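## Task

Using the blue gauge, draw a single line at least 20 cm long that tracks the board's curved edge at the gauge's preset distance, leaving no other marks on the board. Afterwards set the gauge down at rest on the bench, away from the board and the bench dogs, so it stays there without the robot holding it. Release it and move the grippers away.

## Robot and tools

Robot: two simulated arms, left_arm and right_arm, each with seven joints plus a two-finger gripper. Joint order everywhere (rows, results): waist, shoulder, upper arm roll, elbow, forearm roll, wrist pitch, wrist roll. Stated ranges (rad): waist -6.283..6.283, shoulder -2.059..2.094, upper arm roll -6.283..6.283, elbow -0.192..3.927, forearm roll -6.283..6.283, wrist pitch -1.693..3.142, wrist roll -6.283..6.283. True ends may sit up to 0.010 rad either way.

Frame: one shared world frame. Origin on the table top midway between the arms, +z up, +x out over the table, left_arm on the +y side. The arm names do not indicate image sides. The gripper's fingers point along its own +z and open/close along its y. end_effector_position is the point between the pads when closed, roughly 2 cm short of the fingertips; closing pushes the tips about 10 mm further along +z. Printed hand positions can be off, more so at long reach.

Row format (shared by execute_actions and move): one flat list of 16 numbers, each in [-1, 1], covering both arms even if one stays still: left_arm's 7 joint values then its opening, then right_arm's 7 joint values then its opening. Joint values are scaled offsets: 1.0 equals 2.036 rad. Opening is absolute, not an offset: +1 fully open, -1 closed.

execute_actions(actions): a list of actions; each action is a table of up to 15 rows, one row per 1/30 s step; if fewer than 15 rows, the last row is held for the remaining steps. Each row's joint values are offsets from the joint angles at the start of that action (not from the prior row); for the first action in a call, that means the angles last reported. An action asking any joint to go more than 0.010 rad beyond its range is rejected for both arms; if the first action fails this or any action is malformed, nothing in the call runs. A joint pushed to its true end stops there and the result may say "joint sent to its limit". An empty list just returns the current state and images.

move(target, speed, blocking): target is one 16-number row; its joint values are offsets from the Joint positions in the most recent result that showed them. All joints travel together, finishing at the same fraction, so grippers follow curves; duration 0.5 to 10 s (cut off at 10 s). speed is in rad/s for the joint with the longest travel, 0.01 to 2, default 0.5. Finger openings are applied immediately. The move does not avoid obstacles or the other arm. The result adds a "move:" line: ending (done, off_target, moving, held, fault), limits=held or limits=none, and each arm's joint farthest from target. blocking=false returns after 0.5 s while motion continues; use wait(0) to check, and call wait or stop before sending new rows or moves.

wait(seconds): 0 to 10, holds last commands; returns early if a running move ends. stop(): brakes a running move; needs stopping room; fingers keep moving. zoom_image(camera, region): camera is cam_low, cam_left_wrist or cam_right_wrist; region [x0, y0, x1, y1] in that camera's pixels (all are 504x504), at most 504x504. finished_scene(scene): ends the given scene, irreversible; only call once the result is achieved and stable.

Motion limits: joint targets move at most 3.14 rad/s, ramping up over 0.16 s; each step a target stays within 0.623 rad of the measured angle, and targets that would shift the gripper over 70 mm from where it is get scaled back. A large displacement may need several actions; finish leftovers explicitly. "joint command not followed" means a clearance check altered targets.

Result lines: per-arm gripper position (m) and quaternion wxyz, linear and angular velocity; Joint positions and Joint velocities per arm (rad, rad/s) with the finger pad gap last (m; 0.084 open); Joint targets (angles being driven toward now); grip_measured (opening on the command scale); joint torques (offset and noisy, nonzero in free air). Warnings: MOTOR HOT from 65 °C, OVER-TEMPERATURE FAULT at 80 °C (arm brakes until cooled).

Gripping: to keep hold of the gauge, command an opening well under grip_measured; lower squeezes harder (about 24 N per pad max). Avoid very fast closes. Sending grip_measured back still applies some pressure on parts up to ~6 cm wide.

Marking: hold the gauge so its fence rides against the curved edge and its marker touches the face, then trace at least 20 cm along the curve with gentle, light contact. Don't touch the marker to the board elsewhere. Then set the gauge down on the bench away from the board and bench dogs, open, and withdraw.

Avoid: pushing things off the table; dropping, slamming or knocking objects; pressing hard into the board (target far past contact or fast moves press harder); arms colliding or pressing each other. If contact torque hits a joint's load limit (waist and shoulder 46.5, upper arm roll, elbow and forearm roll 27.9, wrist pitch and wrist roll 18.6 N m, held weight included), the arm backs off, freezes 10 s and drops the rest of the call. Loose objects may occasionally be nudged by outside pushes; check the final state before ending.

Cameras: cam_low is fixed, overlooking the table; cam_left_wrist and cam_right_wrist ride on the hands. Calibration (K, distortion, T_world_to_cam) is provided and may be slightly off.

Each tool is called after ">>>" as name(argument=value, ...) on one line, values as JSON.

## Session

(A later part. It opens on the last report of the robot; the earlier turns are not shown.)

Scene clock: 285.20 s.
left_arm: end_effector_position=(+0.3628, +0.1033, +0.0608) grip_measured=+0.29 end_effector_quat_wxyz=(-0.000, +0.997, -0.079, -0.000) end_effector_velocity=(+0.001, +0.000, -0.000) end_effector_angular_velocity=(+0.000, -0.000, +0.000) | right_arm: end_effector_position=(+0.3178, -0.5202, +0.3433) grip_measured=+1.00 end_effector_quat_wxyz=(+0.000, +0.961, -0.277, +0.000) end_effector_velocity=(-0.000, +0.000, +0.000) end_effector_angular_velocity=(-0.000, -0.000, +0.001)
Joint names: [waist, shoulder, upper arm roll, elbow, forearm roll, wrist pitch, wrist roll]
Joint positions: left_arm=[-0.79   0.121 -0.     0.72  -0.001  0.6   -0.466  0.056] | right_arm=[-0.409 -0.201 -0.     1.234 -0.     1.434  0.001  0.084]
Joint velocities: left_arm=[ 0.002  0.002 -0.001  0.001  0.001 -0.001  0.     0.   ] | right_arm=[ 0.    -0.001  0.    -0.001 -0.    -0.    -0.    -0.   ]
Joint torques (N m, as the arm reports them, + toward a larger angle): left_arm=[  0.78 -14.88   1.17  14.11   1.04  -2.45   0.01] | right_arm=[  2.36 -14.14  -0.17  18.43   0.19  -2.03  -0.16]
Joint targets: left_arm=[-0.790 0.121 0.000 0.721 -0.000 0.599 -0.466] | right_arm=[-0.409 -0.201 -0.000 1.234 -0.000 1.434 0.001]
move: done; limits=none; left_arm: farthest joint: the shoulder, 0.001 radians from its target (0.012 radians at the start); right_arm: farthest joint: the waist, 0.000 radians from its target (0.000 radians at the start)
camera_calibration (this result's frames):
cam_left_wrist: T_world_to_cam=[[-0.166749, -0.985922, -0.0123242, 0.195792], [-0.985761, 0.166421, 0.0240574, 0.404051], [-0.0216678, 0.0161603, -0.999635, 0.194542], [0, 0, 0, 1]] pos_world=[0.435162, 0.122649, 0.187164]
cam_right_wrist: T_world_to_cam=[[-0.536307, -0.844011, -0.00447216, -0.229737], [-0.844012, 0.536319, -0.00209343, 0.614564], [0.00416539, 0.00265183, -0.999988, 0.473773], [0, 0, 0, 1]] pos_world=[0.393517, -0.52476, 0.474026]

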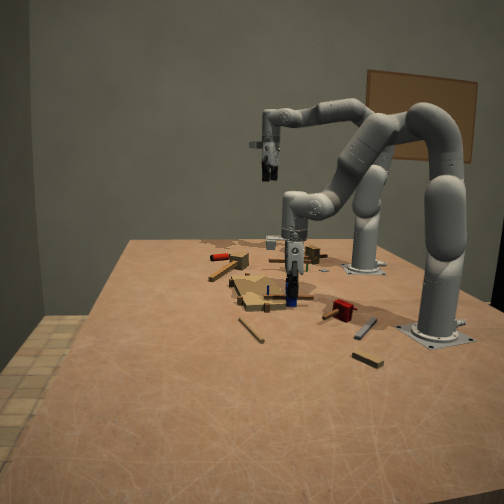

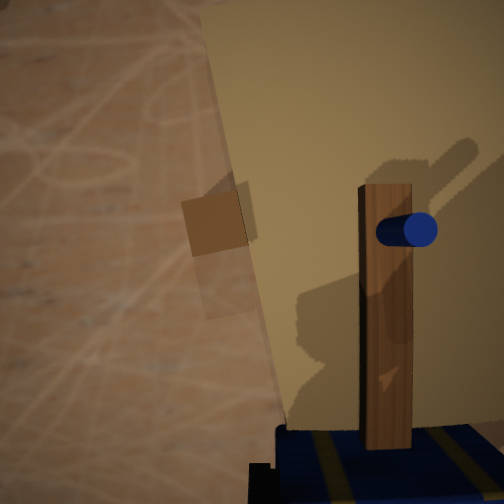

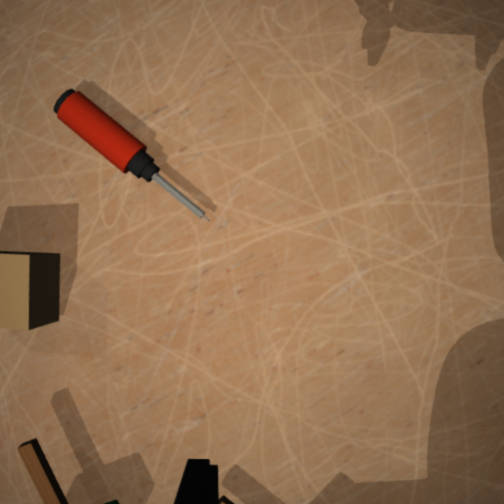

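Fence is in contact; lowering the pencil onto the board.

>>> move(target=[0.0002,0.003,0,-0.0001,0,-0.0036,0,-0.5,0,0,0,0,0,0,0,1], speed=0.01)

>>> wait(seconds=1)

Scene clock: 293.83 s.
left_arm: end_effector_position=(+0.3632, +0.1031, +0.0588) grip_measured=+0.29 end_effector_quat_wxyz=(+0.000, +0.997, -0.078, +0.000) end_effector_velocity=(+0.000, -0.000, +0.000) end_effector_angular_velocity=(-0.001, -0.001, -0.001) | right_arm: end_effector_position=(+0.3178, -0.5202, +0.3433) grip_measured=+1.00 end_effector_quat_wxyz=(+0.000, +0.961, -0.277, +0.000) end_effector_velocity=(+0.000, -0.000, +0.000) end_effector_angular_velocity=(-0.000, -0.001, -0.000)
Joint names: [waist, shoulder, upper arm roll, elbow, forearm roll, wrist pitch, wrist roll]
Joint positions: left_arm=[-0.789  0.127 -0.     0.72  -0.001  0.593 -0.466  0.056] | right_arm=[-0.409 -0.201 -0.     1.234 -0.     1.434  0.001  0.084]
Joint velocities: left_arm=[-0.     0.    -0.     0.    -0.    -0.001  0.001 -0.   ] | right_arm=[-0.     0.001 -0.     0.001  0.     0.     0.     0.   ]
Joint torques (N m, as the arm reports them, + toward a larger angle): left_arm=[  2.12 -15.01   2.12  16.25   1.35  -3.78  -0.26] | right_arm=[  2.49 -14.02  -0.16  18.51   0.22  -2.05  -0.18]
Joint targets: left_arm=[-0.789 0.127 -0.000 0.720 -0.001 0.593 -0.466] | right_arm=[-0.409 -0.201 -0.000 1.234 -0.000 1.434 0.001]
move: done; limits=none; left_arm: farthest joint: the waist, 0.000 radians from its target (0.000 radians at the start); right_arm: farthest joint: the waist, 0.000 radians from its target (0.000 radians at the start)
camera_calibration (this result's frames):
cam_left_wrist: T_world_to_cam=[[-0.166453, -0.985978, -0.0118962, 0.19555], [-0.985828, 0.166148, 0.02321, 0.404653], [-0.020908, 0.015591, -0.99966, 0.192318], [0, 0, 0, 1]] pos_world=[0.435488, 0.122577, 0.185187]
cam_right_wrist: T_world_to_cam=[[-0.536307, -0.844011, -0.00447218, -0.229737], [-0.844012, 0.53632, -0.00209356, 0.614564], [0.0041655, 0.00265178, -0.999988, 0.473773], [0, 0, 0, 1]] pos_world=[0.393517, -0.52476, 0.474026]

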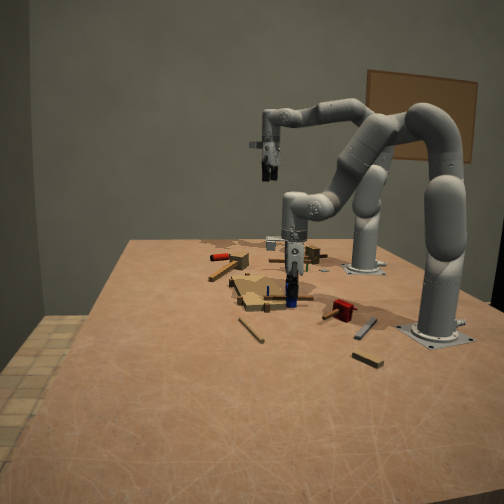

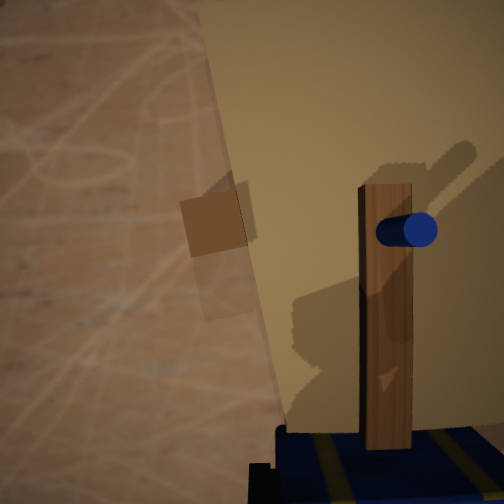

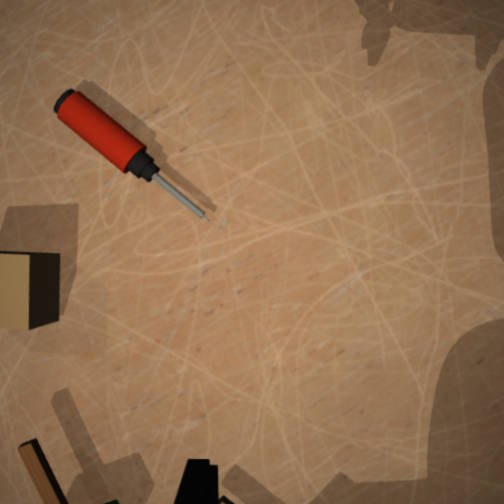

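Scene clock: 294.83 s.
left_arm: end_effector_position=(+0.3632, +0.1031, +0.0587) grip_measured=+0.29 end_effector_quat_wxyz=(+0.000, +0.997, -0.078, +0.000) end_effector_velocity=(-0.000, +0.000, -0.000) end_effector_angular_velocity=(+0.000, +0.001, +0.002) | right_arm: end_effector_position=(+0.3178, -0.5202, +0.3433) grip_measured=+1.00 end_effector_quat_wxyz=(+0.000, +0.961, -0.277, +0.000) end_effector_velocity=(+0.000, +0.001, +0.000) end_effector_angular_velocity=(-0.000, +0.000, +0.002)
Joint names: [waist, shoulder, upper arm roll, elbow, forearm roll, wrist pitch, wrist roll]
Joint positions: left_arm=[-0.789  0.127 -0.     0.72  -0.001  0.593 -0.466  0.056] | right_arm=[-0.409 -0.201 -0.     1.234 -0.     1.434  0.001  0.084]
Joint velocities: left_arm=[-0.    -0.     0.    -0.001 -0.001  0.001 -0.001  0.   ] | right_arm=[ 0.002  0.    -0.     0.001 -0.     0.001  0.     0.   ]
Joint torques (N m, as the arm reports them, + toward a larger angle): left_arm=[  2.23 -14.39   2.63  16.64   1.47  -4.01  -0.15] | right_arm=[  2.48 -13.99  -0.28  18.44   0.29  -2.06  -0.2 ]
Joint targets: left_arm=[-0.789 0.127 -0.000 0.720 -0.001 0.593 -0.466] | right_arm=[-0.409 -0.201 -0.000 1.234 -0.000 1.434 0.001]
wait: 1.00 s; at rest by 0.17 s
camera_calibration (this result's frames):
cam_left_wrist: T_world_to_cam=[[-0.166403, -0.985986, -0.0118854, 0.195543], [-0.985837, 0.166098, 0.0231765, 0.404691], [-0.0208776, 0.0155736, -0.999661, 0.19223], [0, 0, 0, 1]] pos_world=[0.435511, 0.122591, 0.18511]
cam_right_wrist: T_world_to_cam=[[-0.536307, -0.844011, -0.00447218, -0.229737], [-0.844012, 0.536319, -0.00209326, 0.614564], [0.00416525, 0.00265194, -0.999988, 0.473773], [0, 0, 0, 1]] pos_world=[0.393517, -0.52476, 0.474026]

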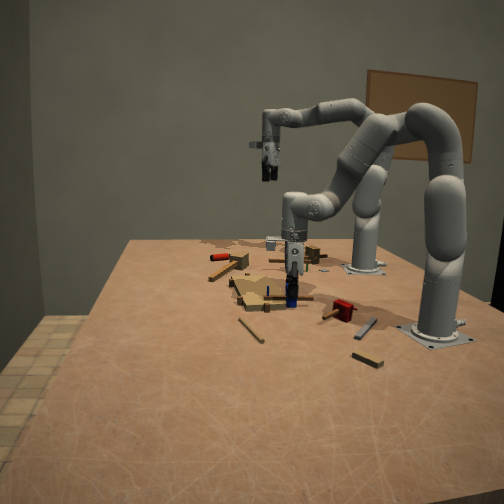

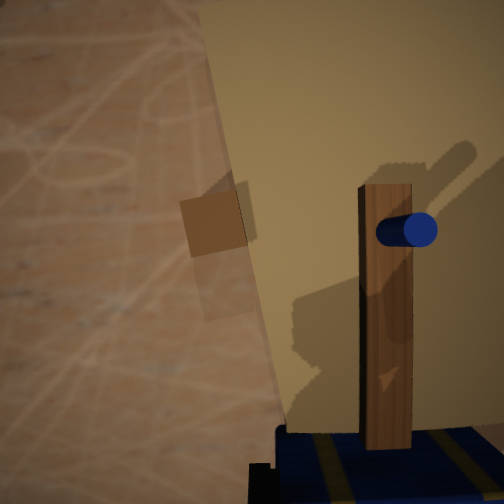

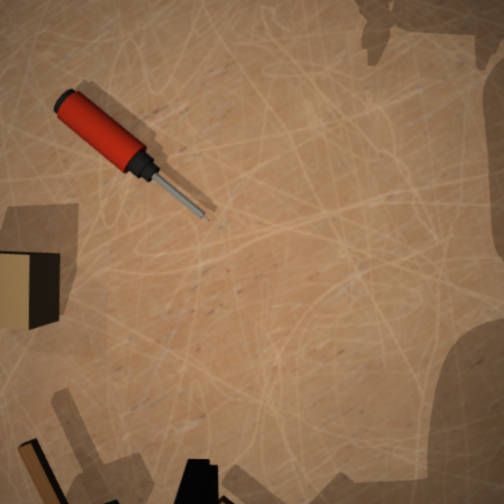

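>>> move(target=[-0.01539,0.0098,0,0.01239,0,0.00258,-0.02738,-0.5,0,0,0,0,0,0,0,1], speed=0.04)

Scene clock: 301.30 s.
left_arm: end_effector_position=(+0.3609, +0.0882, +0.0583) grip_measured=+0.29 end_effector_quat_wxyz=(+0.000, +0.998, -0.066, +0.000) end_effector_velocity=(-0.000, -0.001, -0.000) end_effector_angular_velocity=(+0.001, +0.000, -0.001) | right_arm: end_effector_position=(+0.3178, -0.5202, +0.3433) grip_measured=+1.00 end_effector_quat_wxyz=(+0.000, +0.961, -0.277, +0.000) end_effector_velocity=(+0.000, +0.000, +0.000) end_effector_angular_velocity=(-0.000, +0.001, +0.001)
Joint names: [waist, shoulder, upper arm roll, elbow, forearm roll, wrist pitch, wrist roll]
Joint positions: left_arm=[-0.821  0.147 -0.     0.746 -0.001  0.598 -0.521  0.056] | right_arm=[-0.409 -0.201 -0.     1.234 -0.     1.434  0.001  0.084]
Joint velocities: left_arm=[-0.002  0.     0.     0.001  0.001  0.001 -0.001 -0.   ] | right_arm=[ 0.001  0.001 -0.     0.001 -0.001  0.001  0.     0.   ]
Joint torques (N m, as the arm reports them, + toward a larger angle): left_arm=[ -1.13 -15.03   0.14  18.26   0.86  -5.4    0.18] | right_arm=[  2.39 -14.12  -0.19  18.48   0.34  -2.01  -0.1 ]
Joint targets: left_arm=[-0.821 0.147 -0.000 0.745 -0.001 0.598 -0.522] | right_arm=[-0.409 -0.201 -0.000 1.234 -0.000 1.434 0.001]
move: done; limits=none; left_arm: farthest joint: the wrist pitch, 0.001 radians from its target (0.006 radians at the start); right_arm: farthest joint: the waist, 0.000 radians from its target (0.000 radians at the start)
camera_calibration (this result's frames):
cam_left_wrist: T_world_to_cam=[[-0.142621, -0.989708, -0.0116832, 0.172178], [-0.989554, 0.142328, 0.0229239, 0.40832], [-0.0210252, 0.0148306, -0.999669, 0.19212], [0, 0, 0, 1]] pos_world=[0.432651, 0.109441, 0.184708]
cam_right_wrist: T_world_to_cam=[[-0.536307, -0.844011, -0.00447212, -0.229737], [-0.844012, 0.536319, -0.00209353, 0.614564], [0.00416545, 0.00265175, -0.999988, 0.473773], [0, 0, 0, 1]] pos_world=[0.393517, -0.52476, 0.474026]

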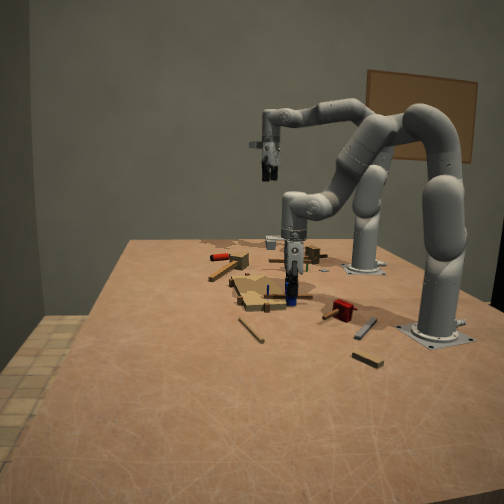

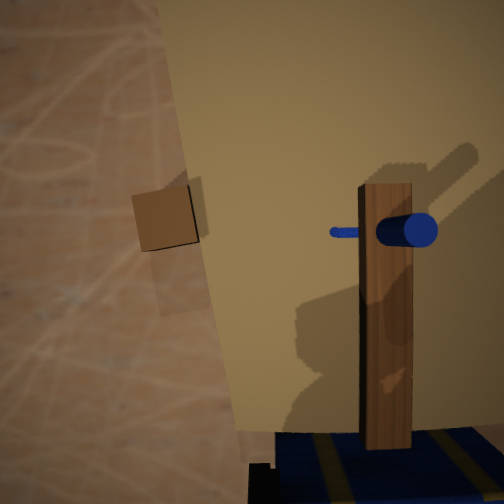

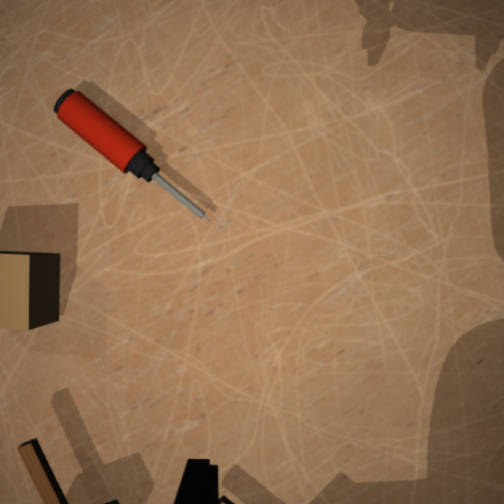

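>>> move(target=[-0.0194,0.01365,0,0.01889,0,0.00524,-0.03536,-0.5,0,0,0,0,0,0,0,1], speed=0.05)

Scene clock: 316.33 s.
left_arm: end_effector_position=(+0.3584, +0.0682, +0.0584) grip_measured=+0.29 end_effector_quat_wxyz=(+0.001, +0.999, -0.050, +0.000) end_effector_velocity=(-0.000, +0.000, -0.000) end_effector_angular_velocity=(+0.001, +0.001, +0.001) | right_arm: end_effector_position=(+0.3178, -0.5202, +0.3433) grip_measured=+1.00 end_effector_quat_wxyz=(+0.000, +0.961, -0.277, +0.000) end_effector_velocity=(+0.000, -0.000, +0.001) end_effector_angular_velocity=(-0.001, -0.001, +0.000)
Joint names: [waist, shoulder, upper arm roll, elbow, forearm roll, wrist pitch, wrist roll]
Joint positions: left_arm=[-0.86   0.175 -0.001  0.784 -0.001  0.608 -0.593  0.056] | right_arm=[-0.409 -0.201 -0.     1.234 -0.     1.434  0.001  0.084]
Joint velocities: left_arm=[-0.001  0.    -0.    -0.     0.     0.001 -0.002 -0.   ] | right_arm=[ 0.    -0.    -0.     0.001 -0.     0.     0.     0.   ]
Joint torques (N m, as the arm reports them, + toward a larger angle): left_arm=[ -0.23 -16.29   0.63  17.68   1.1   -4.77   0.13] | right_arm=[  2.59 -13.98  -0.2   18.61   0.15  -2.03  -0.19]
Joint targets: left_arm=[-0.860 0.175 -0.000 0.784 -0.001 0.608 -0.593] | right_arm=[-0.409 -0.201 -0.000 1.234 -0.000 1.434 0.001]
move: done; limits=none; left_arm: farthest joint: the upper arm roll, 0.001 radians from its target (0.000 radians at the start); right_arm: farthest joint: the waist, 0.000 radians from its target (0.000 radians at the start)
camera_calibration (this result's frames):
cam_left_wrist: T_world_to_cam=[[-0.110866, -0.993771, -0.0112746, 0.140846], [-0.993611, 0.110593, 0.0224991, 0.412318], [-0.0211121, 0.013697, -0.999683, 0.192545], [0, 0, 0, 1]] pos_world=[0.429364, 0.0917323, 0.184795]
cam_right_wrist: T_world_to_cam=[[-0.536307, -0.844011, -0.00447206, -0.229737], [-0.844012, 0.536319, -0.00209349, 0.614564], [0.00416538, 0.00265172, -0.999988, 0.473773], [0, 0, 0, 1]] pos_world=[0.393517, -0.52476, 0.474026]

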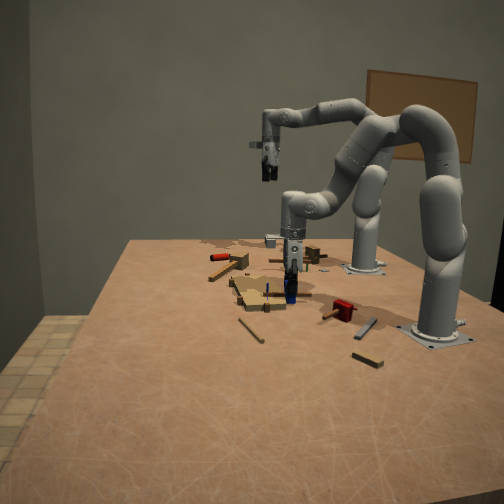

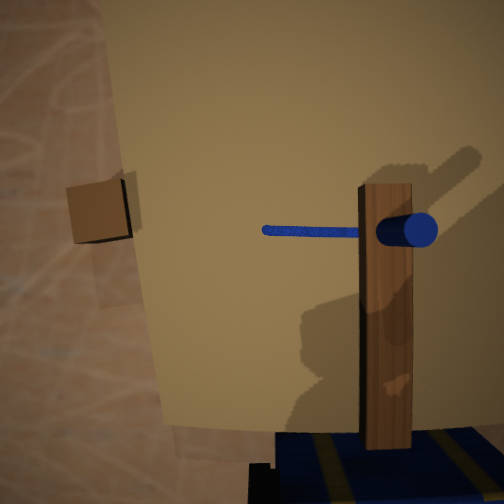

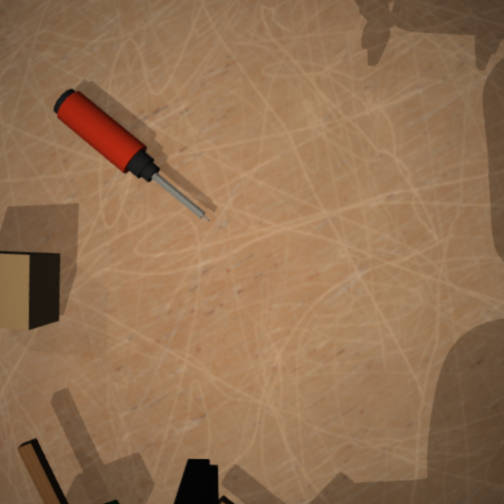

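>>> move(target=[-0.02227,0.01943,0,0.02724,0,0.0078,-0.04226,-0.5,0,0,0,0,0,0,0,1], speed=0.05)

Scene clock: 321.97 s.
left_arm: end_effector_position=(+0.3562, +0.0432, +0.0583) grip_measured=+0.29 end_effector_quat_wxyz=(+0.001, +1.000, -0.030, +0.000) end_effector_velocity=(-0.000, +0.000, -0.000) end_effector_angular_velocity=(+0.001, +0.001, +0.004) | right_arm: end_effector_position=(+0.3178, -0.5202, +0.3433) grip_measured=+1.00 end_effector_quat_wxyz=(+0.000, +0.961, -0.277, +0.000) end_effector_velocity=(+0.000, +0.000, +0.001) end_effector_angular_velocity=(-0.001, -0.002, +0.000)
Joint names: [waist, shoulder, upper arm roll, elbow, forearm roll, wrist pitch, wrist roll]
Joint positions: left_arm=[-0.906  0.215 -0.001  0.84  -0.001  0.623 -0.679  0.056] | right_arm=[-0.409 -0.201 -0.     1.234 -0.     1.434  0.001  0.084]
Joint velocities: left_arm=[ 0.    -0.    -0.    -0.    -0.001  0.001 -0.003  0.   ] | right_arm=[ 0.    -0.001  0.     0.002  0.     0.001 -0.    -0.   ]
Joint torques (N m, as the arm reports them, + toward a larger angle): left_arm=[  0.04 -15.6    0.75  18.73   1.22  -5.85   0.24] | right_arm=[  2.5  -14.03  -0.23  18.51   0.28  -2.06  -0.2 ]
Joint targets: left_arm=[-0.906 0.215 -0.001 0.840 -0.001 0.624 -0.679] | right_arm=[-0.409 -0.201 -0.000 1.234 -0.000 1.434 0.001]
move: done; limits=none; left_arm: farthest joint: the waist, 0.000 radians from its target (0.045 radians at the start); right_arm: farthest joint: the waist, 0.000 radians from its target (0.000 radians at the start)
camera_calibration (this result's frames):
cam_left_wrist: T_world_to_cam=[[-0.0706172, -0.997444, -0.0109269, 0.101557], [-0.997272, 0.0703605, 0.0223201, 0.415991], [-0.0214942, 0.0124733, -0.999691, 0.192954], [0, 0, 0, 1]] pos_world=[0.426175, 0.0696212, 0.184719]
cam_right_wrist: T_world_to_cam=[[-0.536307, -0.844011, -0.00447215, -0.229737], [-0.844012, 0.53632, -0.00209339, 0.614564], [0.00416534, 0.00265185, -0.999988, 0.473773], [0, 0, 0, 1]] pos_world=[0.393517, -0.52476, 0.474026]

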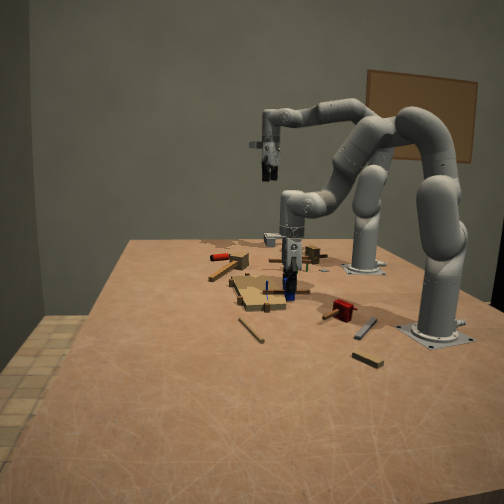

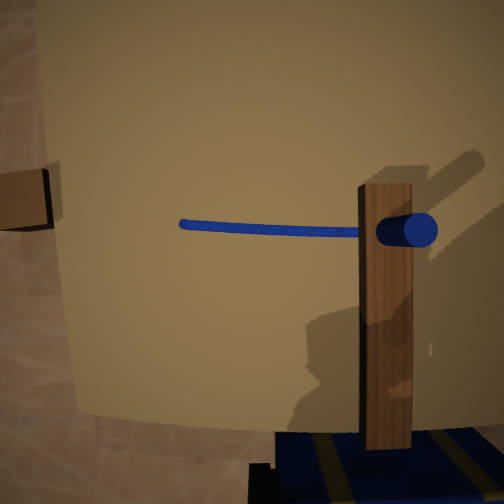

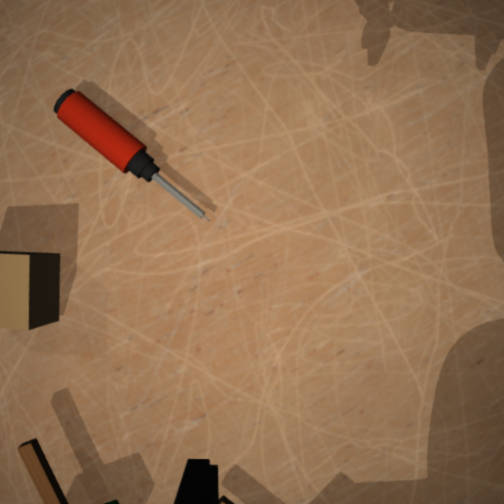

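>>> move(target=[-0.02048,0.02061,0,0.03024,0,0.00963,-0.0405,-0.5,0,0,0,0,0,0,0,1], speed=0.05)

Scene clock: 330.10 s.
left_arm: end_effector_position=(+0.3548, +0.0181, +0.0587) grip_measured=+0.29 end_effector_quat_wxyz=(+0.001, +1.000, -0.010, +0.001) end_effector_velocity=(-0.001, -0.000, +0.000) end_effector_angular_velocity=(+0.001, +0.000, -0.001) | right_arm: end_effector_position=(+0.3178, -0.5202, +0.3433) grip_measured=+1.00 end_effector_quat_wxyz=(+0.000, +0.961, -0.277, +0.000) end_effector_velocity=(-0.000, +0.000, +0.000) end_effector_angular_velocity=(+0.001, -0.001, +0.000)
Joint names: [waist, shoulder, upper arm roll, elbow, forearm roll, wrist pitch, wrist roll]
Joint positions: left_arm=[-0.947  0.257 -0.001  0.902 -0.001  0.642 -0.761  0.056] | right_arm=[-0.409 -0.201 -0.     1.234 -0.     1.434  0.001  0.084]
Joint velocities: left_arm=[-0.001 -0.001 -0.     0.     0.001  0.001 -0.001 -0.   ] | right_arm=[-0.    -0.001 -0.     0.     0.001  0.001 -0.    -0.   ]
Joint torques (N m, as the arm reports them, + toward a larger angle): left_arm=[  1.4  -18.5    1.43  16.33   1.07  -3.28  -0.09] | right_arm=[  2.61 -14.13  -0.18  18.41   0.28  -2.01  -0.2 ]
Joint targets: left_arm=[-0.947 0.257 -0.001 0.901 -0.001 0.643 -0.761] | right_arm=[-0.409 -0.201 -0.000 1.234 -0.000 1.434 0.001]
move: done; limits=none; left_arm: farthest joint: the waist, 0.001 radians from its target (0.042 radians at the start); right_arm: farthest joint: the waist, 0.000 radians from its target (0.000 radians at the start)
camera_calibration (this result's frames):
cam_left_wrist: T_world_to_cam=[[-0.0299844, -0.999498, -0.0102042, 0.0620082], [-0.999321, 0.029757, 0.0217461, 0.41782], [-0.0214315, 0.0108493, -0.999711, 0.193573], [0, 0, 0, 1]] pos_world=[0.423544, 0.0474438, 0.185064]
cam_right_wrist: T_world_to_cam=[[-0.536307, -0.844011, -0.00447211, -0.229737], [-0.844012, 0.53632, -0.00209326, 0.614564], [0.00416522, 0.00265188, -0.999988, 0.473773], [0, 0, 0, 1]] pos_world=[0.393517, -0.52476, 0.474026]

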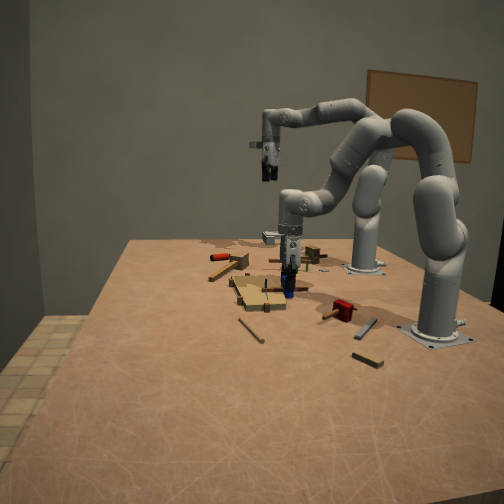

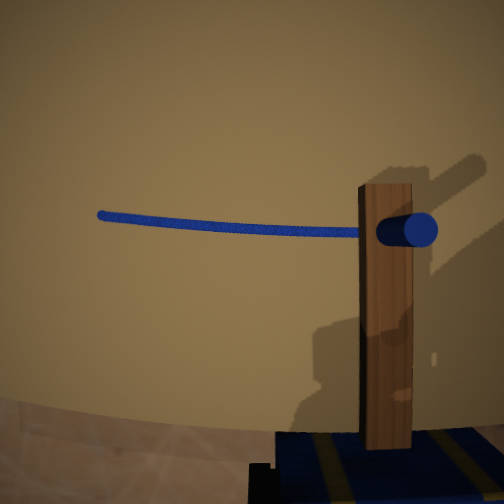

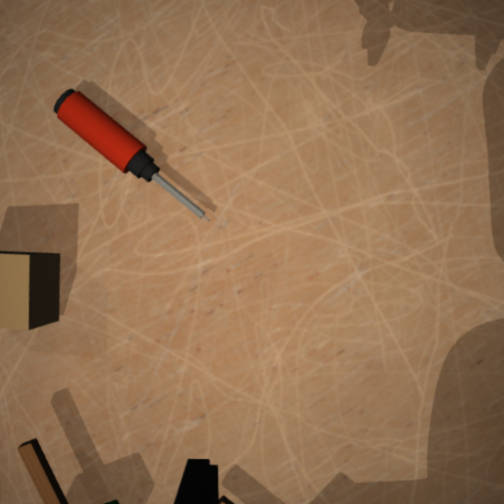

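>>> move(target=[0,0.0004,0,-0.00007,0,-0.00047,0,-0.5,0,0,0,0,0,0,0,1], speed=0.01)

>>> move(target=[-0.01816,0.02318,0,0.03421,0,0.01103,-0.03816,-0.5,0,0,0,0,0,0,0,1], speed=0.04)

Scene clock: 339.10 s.
left_arm: end_effector_position=(+0.3546, +0.0181, +0.0583) grip_measured=+0.29 end_effector_quat_wxyz=(+0.001, +1.000, -0.010, +0.001) end_effector_velocity=(+0.001, +0.000, -0.000) end_effector_angular_velocity=(-0.000, +0.000, +0.001) | right_arm: end_effector_position=(+0.3178, -0.5202, +0.3433) grip_measured=+1.00 end_effector_quat_wxyz=(+0.000, +0.961, -0.277, +0.000) end_effector_velocity=(-0.000, +0.000, -0.001) end_effector_angular_velocity=(+0.001, +0.002, +0.001)
Joint names: [waist, shoulder, upper arm roll, elbow, forearm roll, wrist pitch, wrist roll]
Joint positions: left_arm=[-0.947  0.257 -0.001  0.901 -0.001  0.642 -0.761  0.056] | right_arm=[-0.409 -0.201 -0.     1.234 -0.     1.434  0.001  0.084]
Joint velocities: left_arm=[ 0.002  0.001 -0.     0.    -0.    -0.001  0.    -0.   ] | right_arm=[ 0.001  0.     0.    -0.001 -0.     0.001  0.    -0.   ]
Joint torques (N m, as the arm reports them, + toward a larger angle): left_arm=[  1.21 -16.86   1.39  14.56   1.23  -2.88  -0.02] | right_arm=[  2.39 -13.94  -0.2   18.46   0.33  -2.03  -0.27]
Joint targets: left_arm=[-0.947 0.258 -0.001 0.902 -0.001 0.641 -0.761] | right_arm=[-0.409 -0.201 -0.000 1.234 -0.000 1.434 0.001]
move: done; limits=none; left_arm: farthest joint: the shoulder, 0.001 radians from its target (0.001 radians at the start); right_arm: farthest joint: the waist, 0.000 radians from its target (0.000 radians at the start)
camera_calibration (this result's frames):
cam_left_wrist: T_world_to_cam=[[-0.0300959, -0.999493, -0.0104139, 0.0620847], [-0.999311, 0.0298607, 0.0220502, 0.41762], [-0.0217281, 0.0110704, -0.999703, 0.193355], [0, 0, 0, 1]] pos_world=[0.423402, 0.0474423, 0.184736]
cam_right_wrist: T_world_to_cam=[[-0.536307, -0.844011, -0.0044721, -0.229737], [-0.844012, 0.536319, -0.00209338, 0.614564], [0.00416531, 0.00265182, -0.999988, 0.473773], [0, 0, 0, 1]] pos_world=[0.393517, -0.52476, 0.474026]

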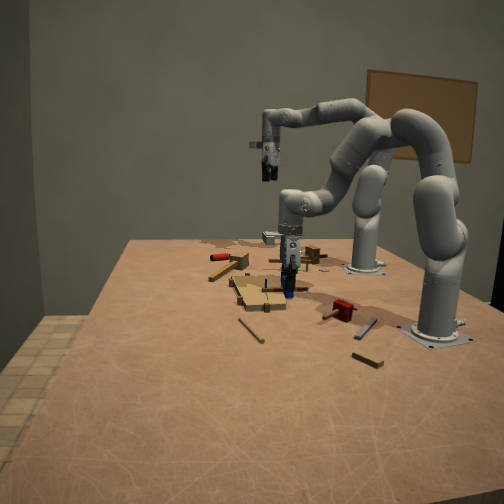

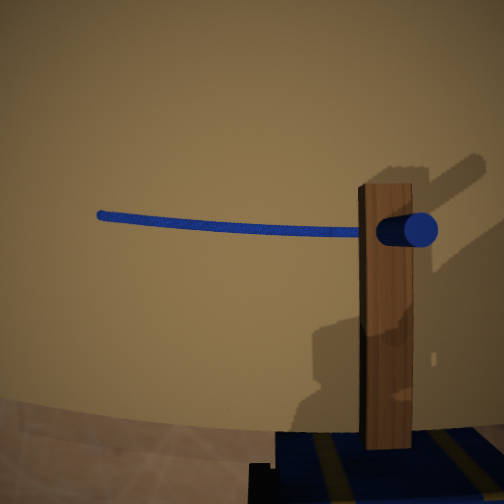

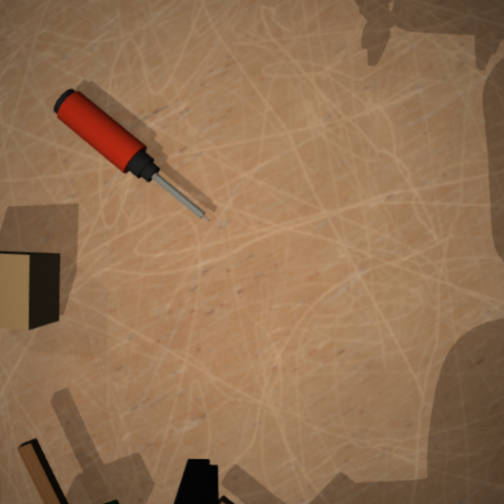

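Scene clock: 341.37 s.
left_arm: end_effector_position=(+0.3544, -0.0069, +0.0583) grip_measured=+0.29 end_effector_quat_wxyz=(+0.001, +1.000, +0.010, +0.001) end_effector_velocity=(+0.001, +0.001, -0.000) end_effector_angular_velocity=(+0.002, -0.001, +0.000) | right_arm: end_effector_position=(+0.3178, -0.5202, +0.3433) grip_measured=+1.00 end_effector_quat_wxyz=(+0.000, +0.961, -0.277, +0.000) end_effector_velocity=(-0.000, +0.000, -0.001) end_effector_angular_velocity=(+0.002, +0.002, -0.000)
Joint names: [waist, shoulder, upper arm roll, elbow, forearm roll, wrist pitch, wrist roll]
Joint positions: left_arm=[-0.984  0.304 -0.001  0.971 -0.001  0.664 -0.839  0.056] | right_arm=[-0.409 -0.201 -0.     1.234 -0.     1.434  0.001  0.084]
Joint velocities: left_arm=[ 0.001  0.001  0.001  0.001  0.002  0.    -0.001  0.   ] | right_arm=[-0.001  0.    -0.    -0.002  0.     0.    -0.    -0.   ]
Joint torques (N m, as the arm reports them, + toward a larger angle): left_arm=[  0.53 -17.55   0.98  15.79   0.91  -3.86   0.12] | right_arm=[  2.57 -14.06  -0.24  18.58   0.31  -1.91  -0.17]
Joint targets: left_arm=[-0.984 0.304 -0.001 0.971 -0.001 0.664 -0.839] | right_arm=[-0.409 -0.201 -0.000 1.234 -0.000 1.434 0.001]
move: done; limits=none; left_arm: farthest joint: the elbow, 0.001 radians from its target (0.069 radians at the start); right_arm: farthest joint: the waist, 0.000 radians from its target (0.000 radians at the start)
camera_calibration (this result's frames):
cam_left_wrist: T_world_to_cam=[[0.0106023, -0.999894, -0.00996212, 0.0226393], [-0.999702, -0.0108182, 0.0218787, 0.417994], [-0.0219841, 0.00972719, -0.999711, 0.193659], [0, 0, 0, 1]] pos_world=[0.421887, 0.0252751, 0.184683]
cam_right_wrist: T_world_to_cam=[[-0.536307, -0.844011, -0.00447212, -0.229737], [-0.844012, 0.53632, -0.00209333, 0.614564], [0.00416528, 0.00265186, -0.999988, 0.473773], [0, 0, 0, 1]] pos_world=[0.393517, -0.52476, 0.474026]

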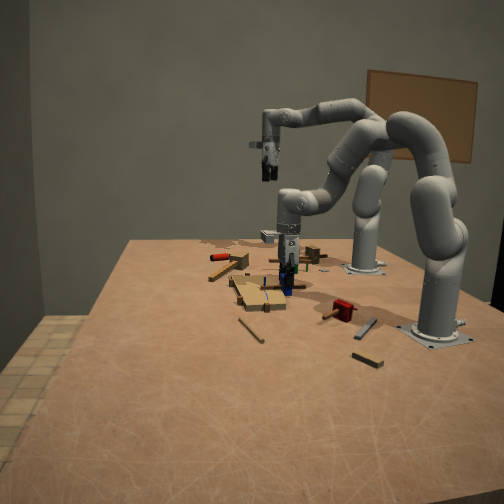

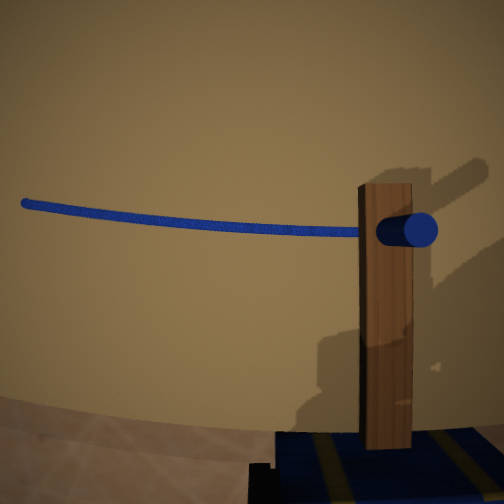

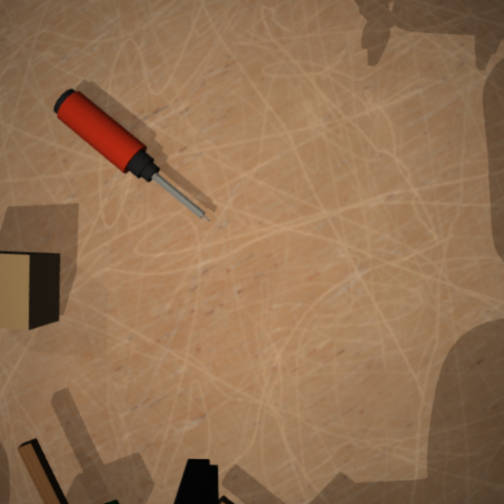

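>>> move(target=[-0.01612,0.025,0,0.03783,0,0.01284,-0.03611,-0.5,0,0,0,0,0,0,0,1], speed=0.04)

Scene clock: 347.87 s.
left_arm: end_effector_position=(+0.3551, -0.0318, +0.0582) grip_measured=+0.29 end_effector_quat_wxyz=(+0.001, +1.000, +0.031, +0.001) end_effector_velocity=(-0.000, -0.000, +0.000) end_effector_angular_velocity=(+0.001, +0.001, +0.001) | right_arm: end_effector_position=(+0.3178, -0.5202, +0.3433) grip_measured=+1.00 end_effector_quat_wxyz=(+0.000, +0.961, -0.277, +0.000) end_effector_velocity=(+0.000, -0.000, +0.000) end_effector_angular_velocity=(-0.000, -0.001, -0.000)
Joint names: [waist, shoulder, upper arm roll, elbow, forearm roll, wrist pitch, wrist roll]
Joint positions: left_arm=[-1.017  0.355 -0.001  1.048 -0.001  0.69  -0.912  0.056] | right_arm=[-0.409 -0.201 -0.     1.234 -0.     1.434  0.001  0.084]
Joint velocities: left_arm=[-0.001  0.001  0.     0.001 -0.     0.002 -0.002 -0.   ] | right_arm=[ 0.     0.001  0.     0.001  0.    -0.001  0.    -0.   ]
Joint torques (N m, as the arm reports them, + toward a larger angle): left_arm=[  1.35 -17.04   1.13  15.76   1.04  -4.02   0.22] | right_arm=[  2.38 -14.13  -0.08  18.4    0.3   -2.    -0.24]
Joint targets: left_arm=[-1.017 0.355 -0.001 1.048 -0.001 0.690 -0.912] | right_arm=[-0.409 -0.201 -0.000 1.234 -0.000 1.434 0.001]
move: done; limits=none; left_arm: farthest joint: the waist, 0.000 radians from its target (0.033 radians at the start); right_arm: farthest joint: the waist, 0.000 radians from its target (0.000 radians at the start)
camera_calibration (this result's frames):
cam_left_wrist: T_world_to_cam=[[0.0512513, -0.998639, -0.00967632, -0.0167214], [-0.998435, -0.0514532, 0.0219244, 0.416684], [-0.0223925, 0.00853752, -0.999713, 0.193929], [0, 0, 0, 1]] pos_world=[0.421231, 0.00308539, 0.184576]
cam_right_wrist: T_world_to_cam=[[-0.536308, -0.844011, -0.00447221, -0.229737], [-0.844012, 0.53632, -0.00209341, 0.614564], [0.00416539, 0.00265189, -0.999988, 0.473773], [0, 0, 0, 1]] pos_world=[0.393517, -0.52476, 0.474026]

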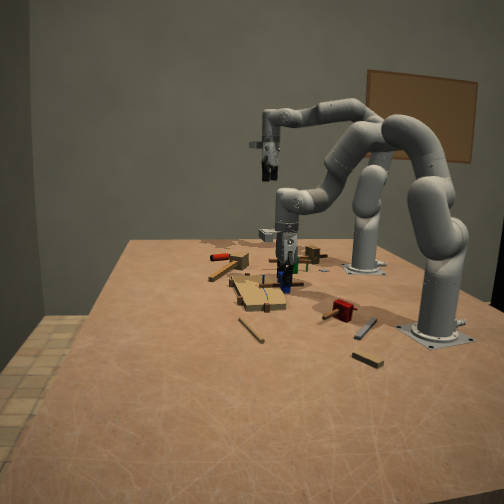

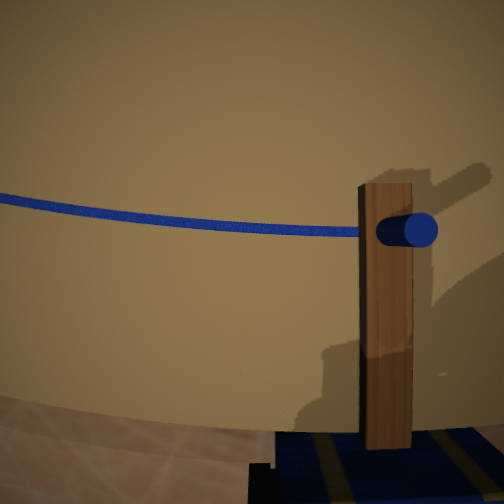

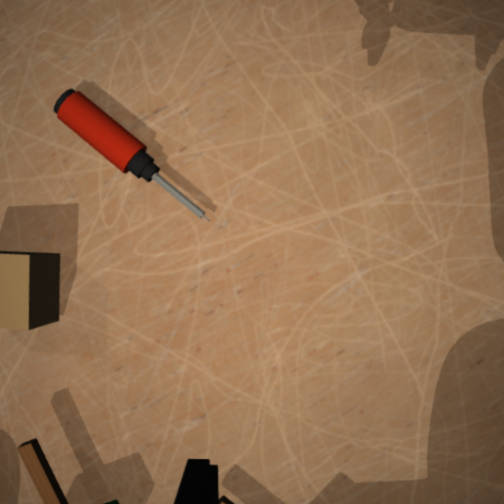

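>>> move(target=[-0.0142,0.02662,0,0.04155,0,0.01493,-0.03335,-0.5,0,0,0,0,0,0,0,1], speed=0.045)

Scene clock: 354.43 s.
left_arm: end_effector_position=(+0.3568, -0.0567, +0.0582) grip_measured=+0.29 end_effector_quat_wxyz=(+0.001, +0.999, +0.050, +0.001) end_effector_velocity=(+0.001, +0.000, -0.000) end_effector_angular_velocity=(+0.001, +0.000, +0.002) | right_arm: end_effector_position=(+0.3178, -0.5202, +0.3433) grip_measured=+1.00 end_effector_quat_wxyz=(+0.000, +0.961, -0.277, +0.000) end_effector_velocity=(-0.000, -0.000, -0.000) end_effector_angular_velocity=(+0.000, +0.000, -0.001)
Joint names: [waist, shoulder, upper arm roll, elbow, forearm roll, wrist pitch, wrist roll]
Joint positions: left_arm=[-1.046  0.409 -0.     1.133 -0.001  0.72  -0.98   0.056] | right_arm=[-0.409 -0.201 -0.     1.234 -0.     1.434  0.001  0.084]
Joint velocities: left_arm=[ 0.001  0.001  0.     0.002  0.     0.001 -0.002  0.   ] | right_arm=[-0.001  0.    -0.    -0.001 -0.    -0.001 -0.    -0.   ]
Joint torques (N m, as the arm reports them, + toward a larger angle): left_arm=[  1.78 -18.04   1.44  15.75   1.24  -4.13   0.03] | right_arm=[  2.6  -14.    -0.26  18.45   0.33  -2.03  -0.25]
Joint targets: left_arm=[-1.046 0.409 -0.001 1.133 -0.001 0.720 -0.980] | right_arm=[-0.409 -0.201 -0.000 1.234 -0.000 1.434 0.001]
move: done; limits=none; left_arm: farthest joint: the upper arm roll, 0.001 radians from its target (0.000 radians at the start); right_arm: farthest joint: the waist, 0.000 radians from its target (0.000 radians at the start)
camera_calibration (this result's frames):
cam_left_wrist: T_world_to_cam=[[0.0901668, -0.995882, -0.00938775, -0.0554151], [-0.995668, -0.0903543, 0.0219557, 0.413944], [-0.0227136, 0.00736739, -0.999715, 0.194284], [0, 0, 0, 1]] pos_world=[0.421561, -0.0192166, 0.18462]
cam_right_wrist: T_world_to_cam=[[-0.536308, -0.844011, -0.00447229, -0.229737], [-0.844012, 0.53632, -0.00209328, 0.614564], [0.00416533, 0.00265203, -0.999988, 0.473773], [0, 0, 0, 1]] pos_world=[0.393517, -0.52476, 0.474026]

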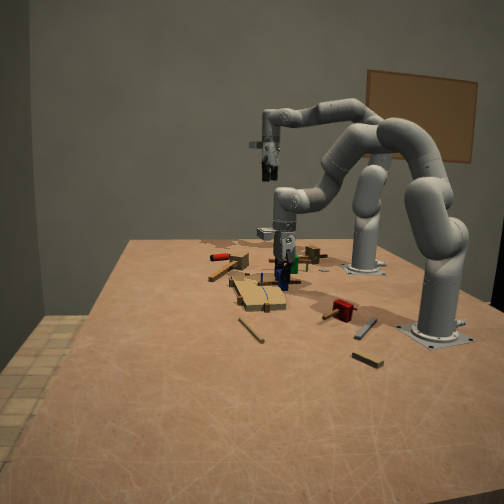

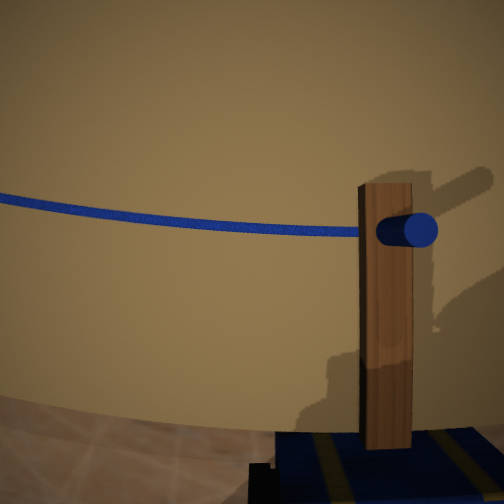

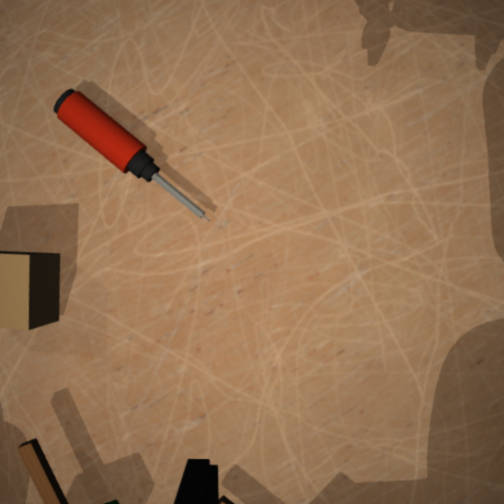

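>>> move(target=[-0.01242,0.02849,0,0.04541,0,0.01692,-0.03207,-0.5,0,0,0,0,0,0,0,1], speed=0.05)

Scene clock: 360.33 s.
left_arm: end_effector_position=(+0.3595, -0.0816, +0.0583) grip_measured=+0.29 end_effector_quat_wxyz=(+0.002, +0.998, +0.070, +0.001) end_effector_velocity=(-0.000, -0.001, +0.000) end_effector_angular_velocity=(+0.000, +0.000, -0.001) | right_arm: end_effector_position=(+0.3178, -0.5202, +0.3433) grip_measured=+1.00 end_effector_quat_wxyz=(+0.000, +0.961, -0.277, +0.000) end_effector_velocity=(-0.000, +0.000, -0.000) end_effector_angular_velocity=(+0.000, -0.000, -0.001)
Joint names: [waist, shoulder, upper arm roll, elbow, forearm roll, wrist pitch, wrist roll]
Joint positions: left_arm=[-1.071  0.467 -0.     1.225 -0.001  0.755 -1.045  0.056] | right_arm=[-0.409 -0.201 -0.     1.234 -0.     1.434  0.001  0.084]
Joint velocities: left_arm=[-0.001  0.001 -0.001  0.002  0.     0.001 -0.    -0.   ] | right_arm=[-0.    -0.     0.    -0.001  0.001 -0.     0.    -0.   ]
Joint torques (N m, as the arm reports them, + toward a larger angle): left_arm=[  2.17 -18.7    1.9   15.74   1.26  -4.19   0.32] | right_arm=[  2.44 -14.01  -0.28  18.42   0.29  -2.07  -0.2 ]
Joint targets: left_arm=[-1.071 0.467 -0.000 1.225 -0.001 0.755 -1.045] | right_arm=[-0.409 -0.201 -0.000 1.234 -0.000 1.434 0.001]
move: done; limits=none; left_arm: farthest joint: the waist, 0.000 radians from its target (0.026 radians at the start); right_arm: farthest joint: the waist, 0.000 radians from its target (0.000 radians at the start)
camera_calibration (this result's frames):
cam_left_wrist: T_world_to_cam=[[0.129927, -0.991481, -0.0091462, -0.0943215], [-0.991256, -0.130101, 0.022045, 0.40955], [-0.0230472, 0.00620198, -0.999715, 0.194578], [0, 0, 0, 1]] pos_world=[0.422708, -0.041442, 0.184631]
cam_right_wrist: T_world_to_cam=[[-0.536308, -0.844011, -0.00447236, -0.229737], [-0.844012, 0.53632, -0.0020934, 0.614564], [0.00416547, 0.00265201, -0.999988, 0.473773], [0, 0, 0, 1]] pos_world=[0.393517, -0.52476, 0.474026]

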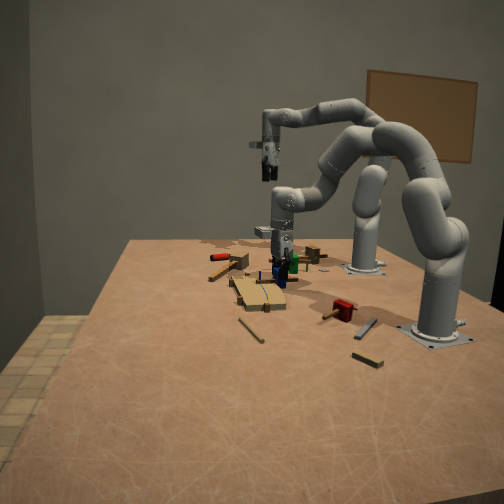

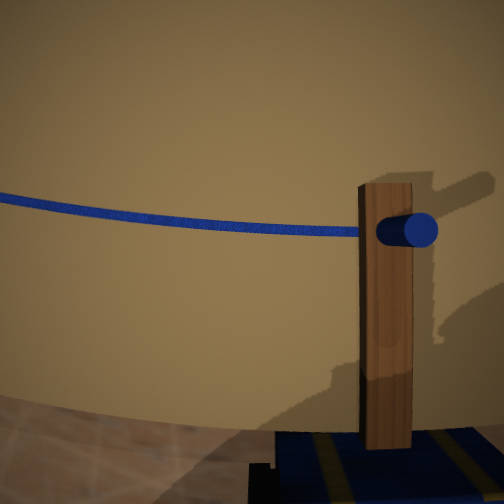

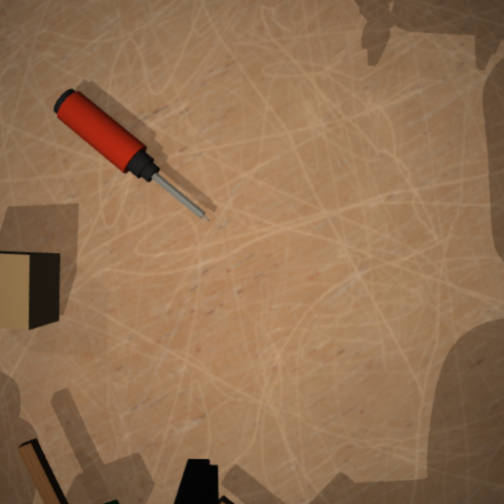

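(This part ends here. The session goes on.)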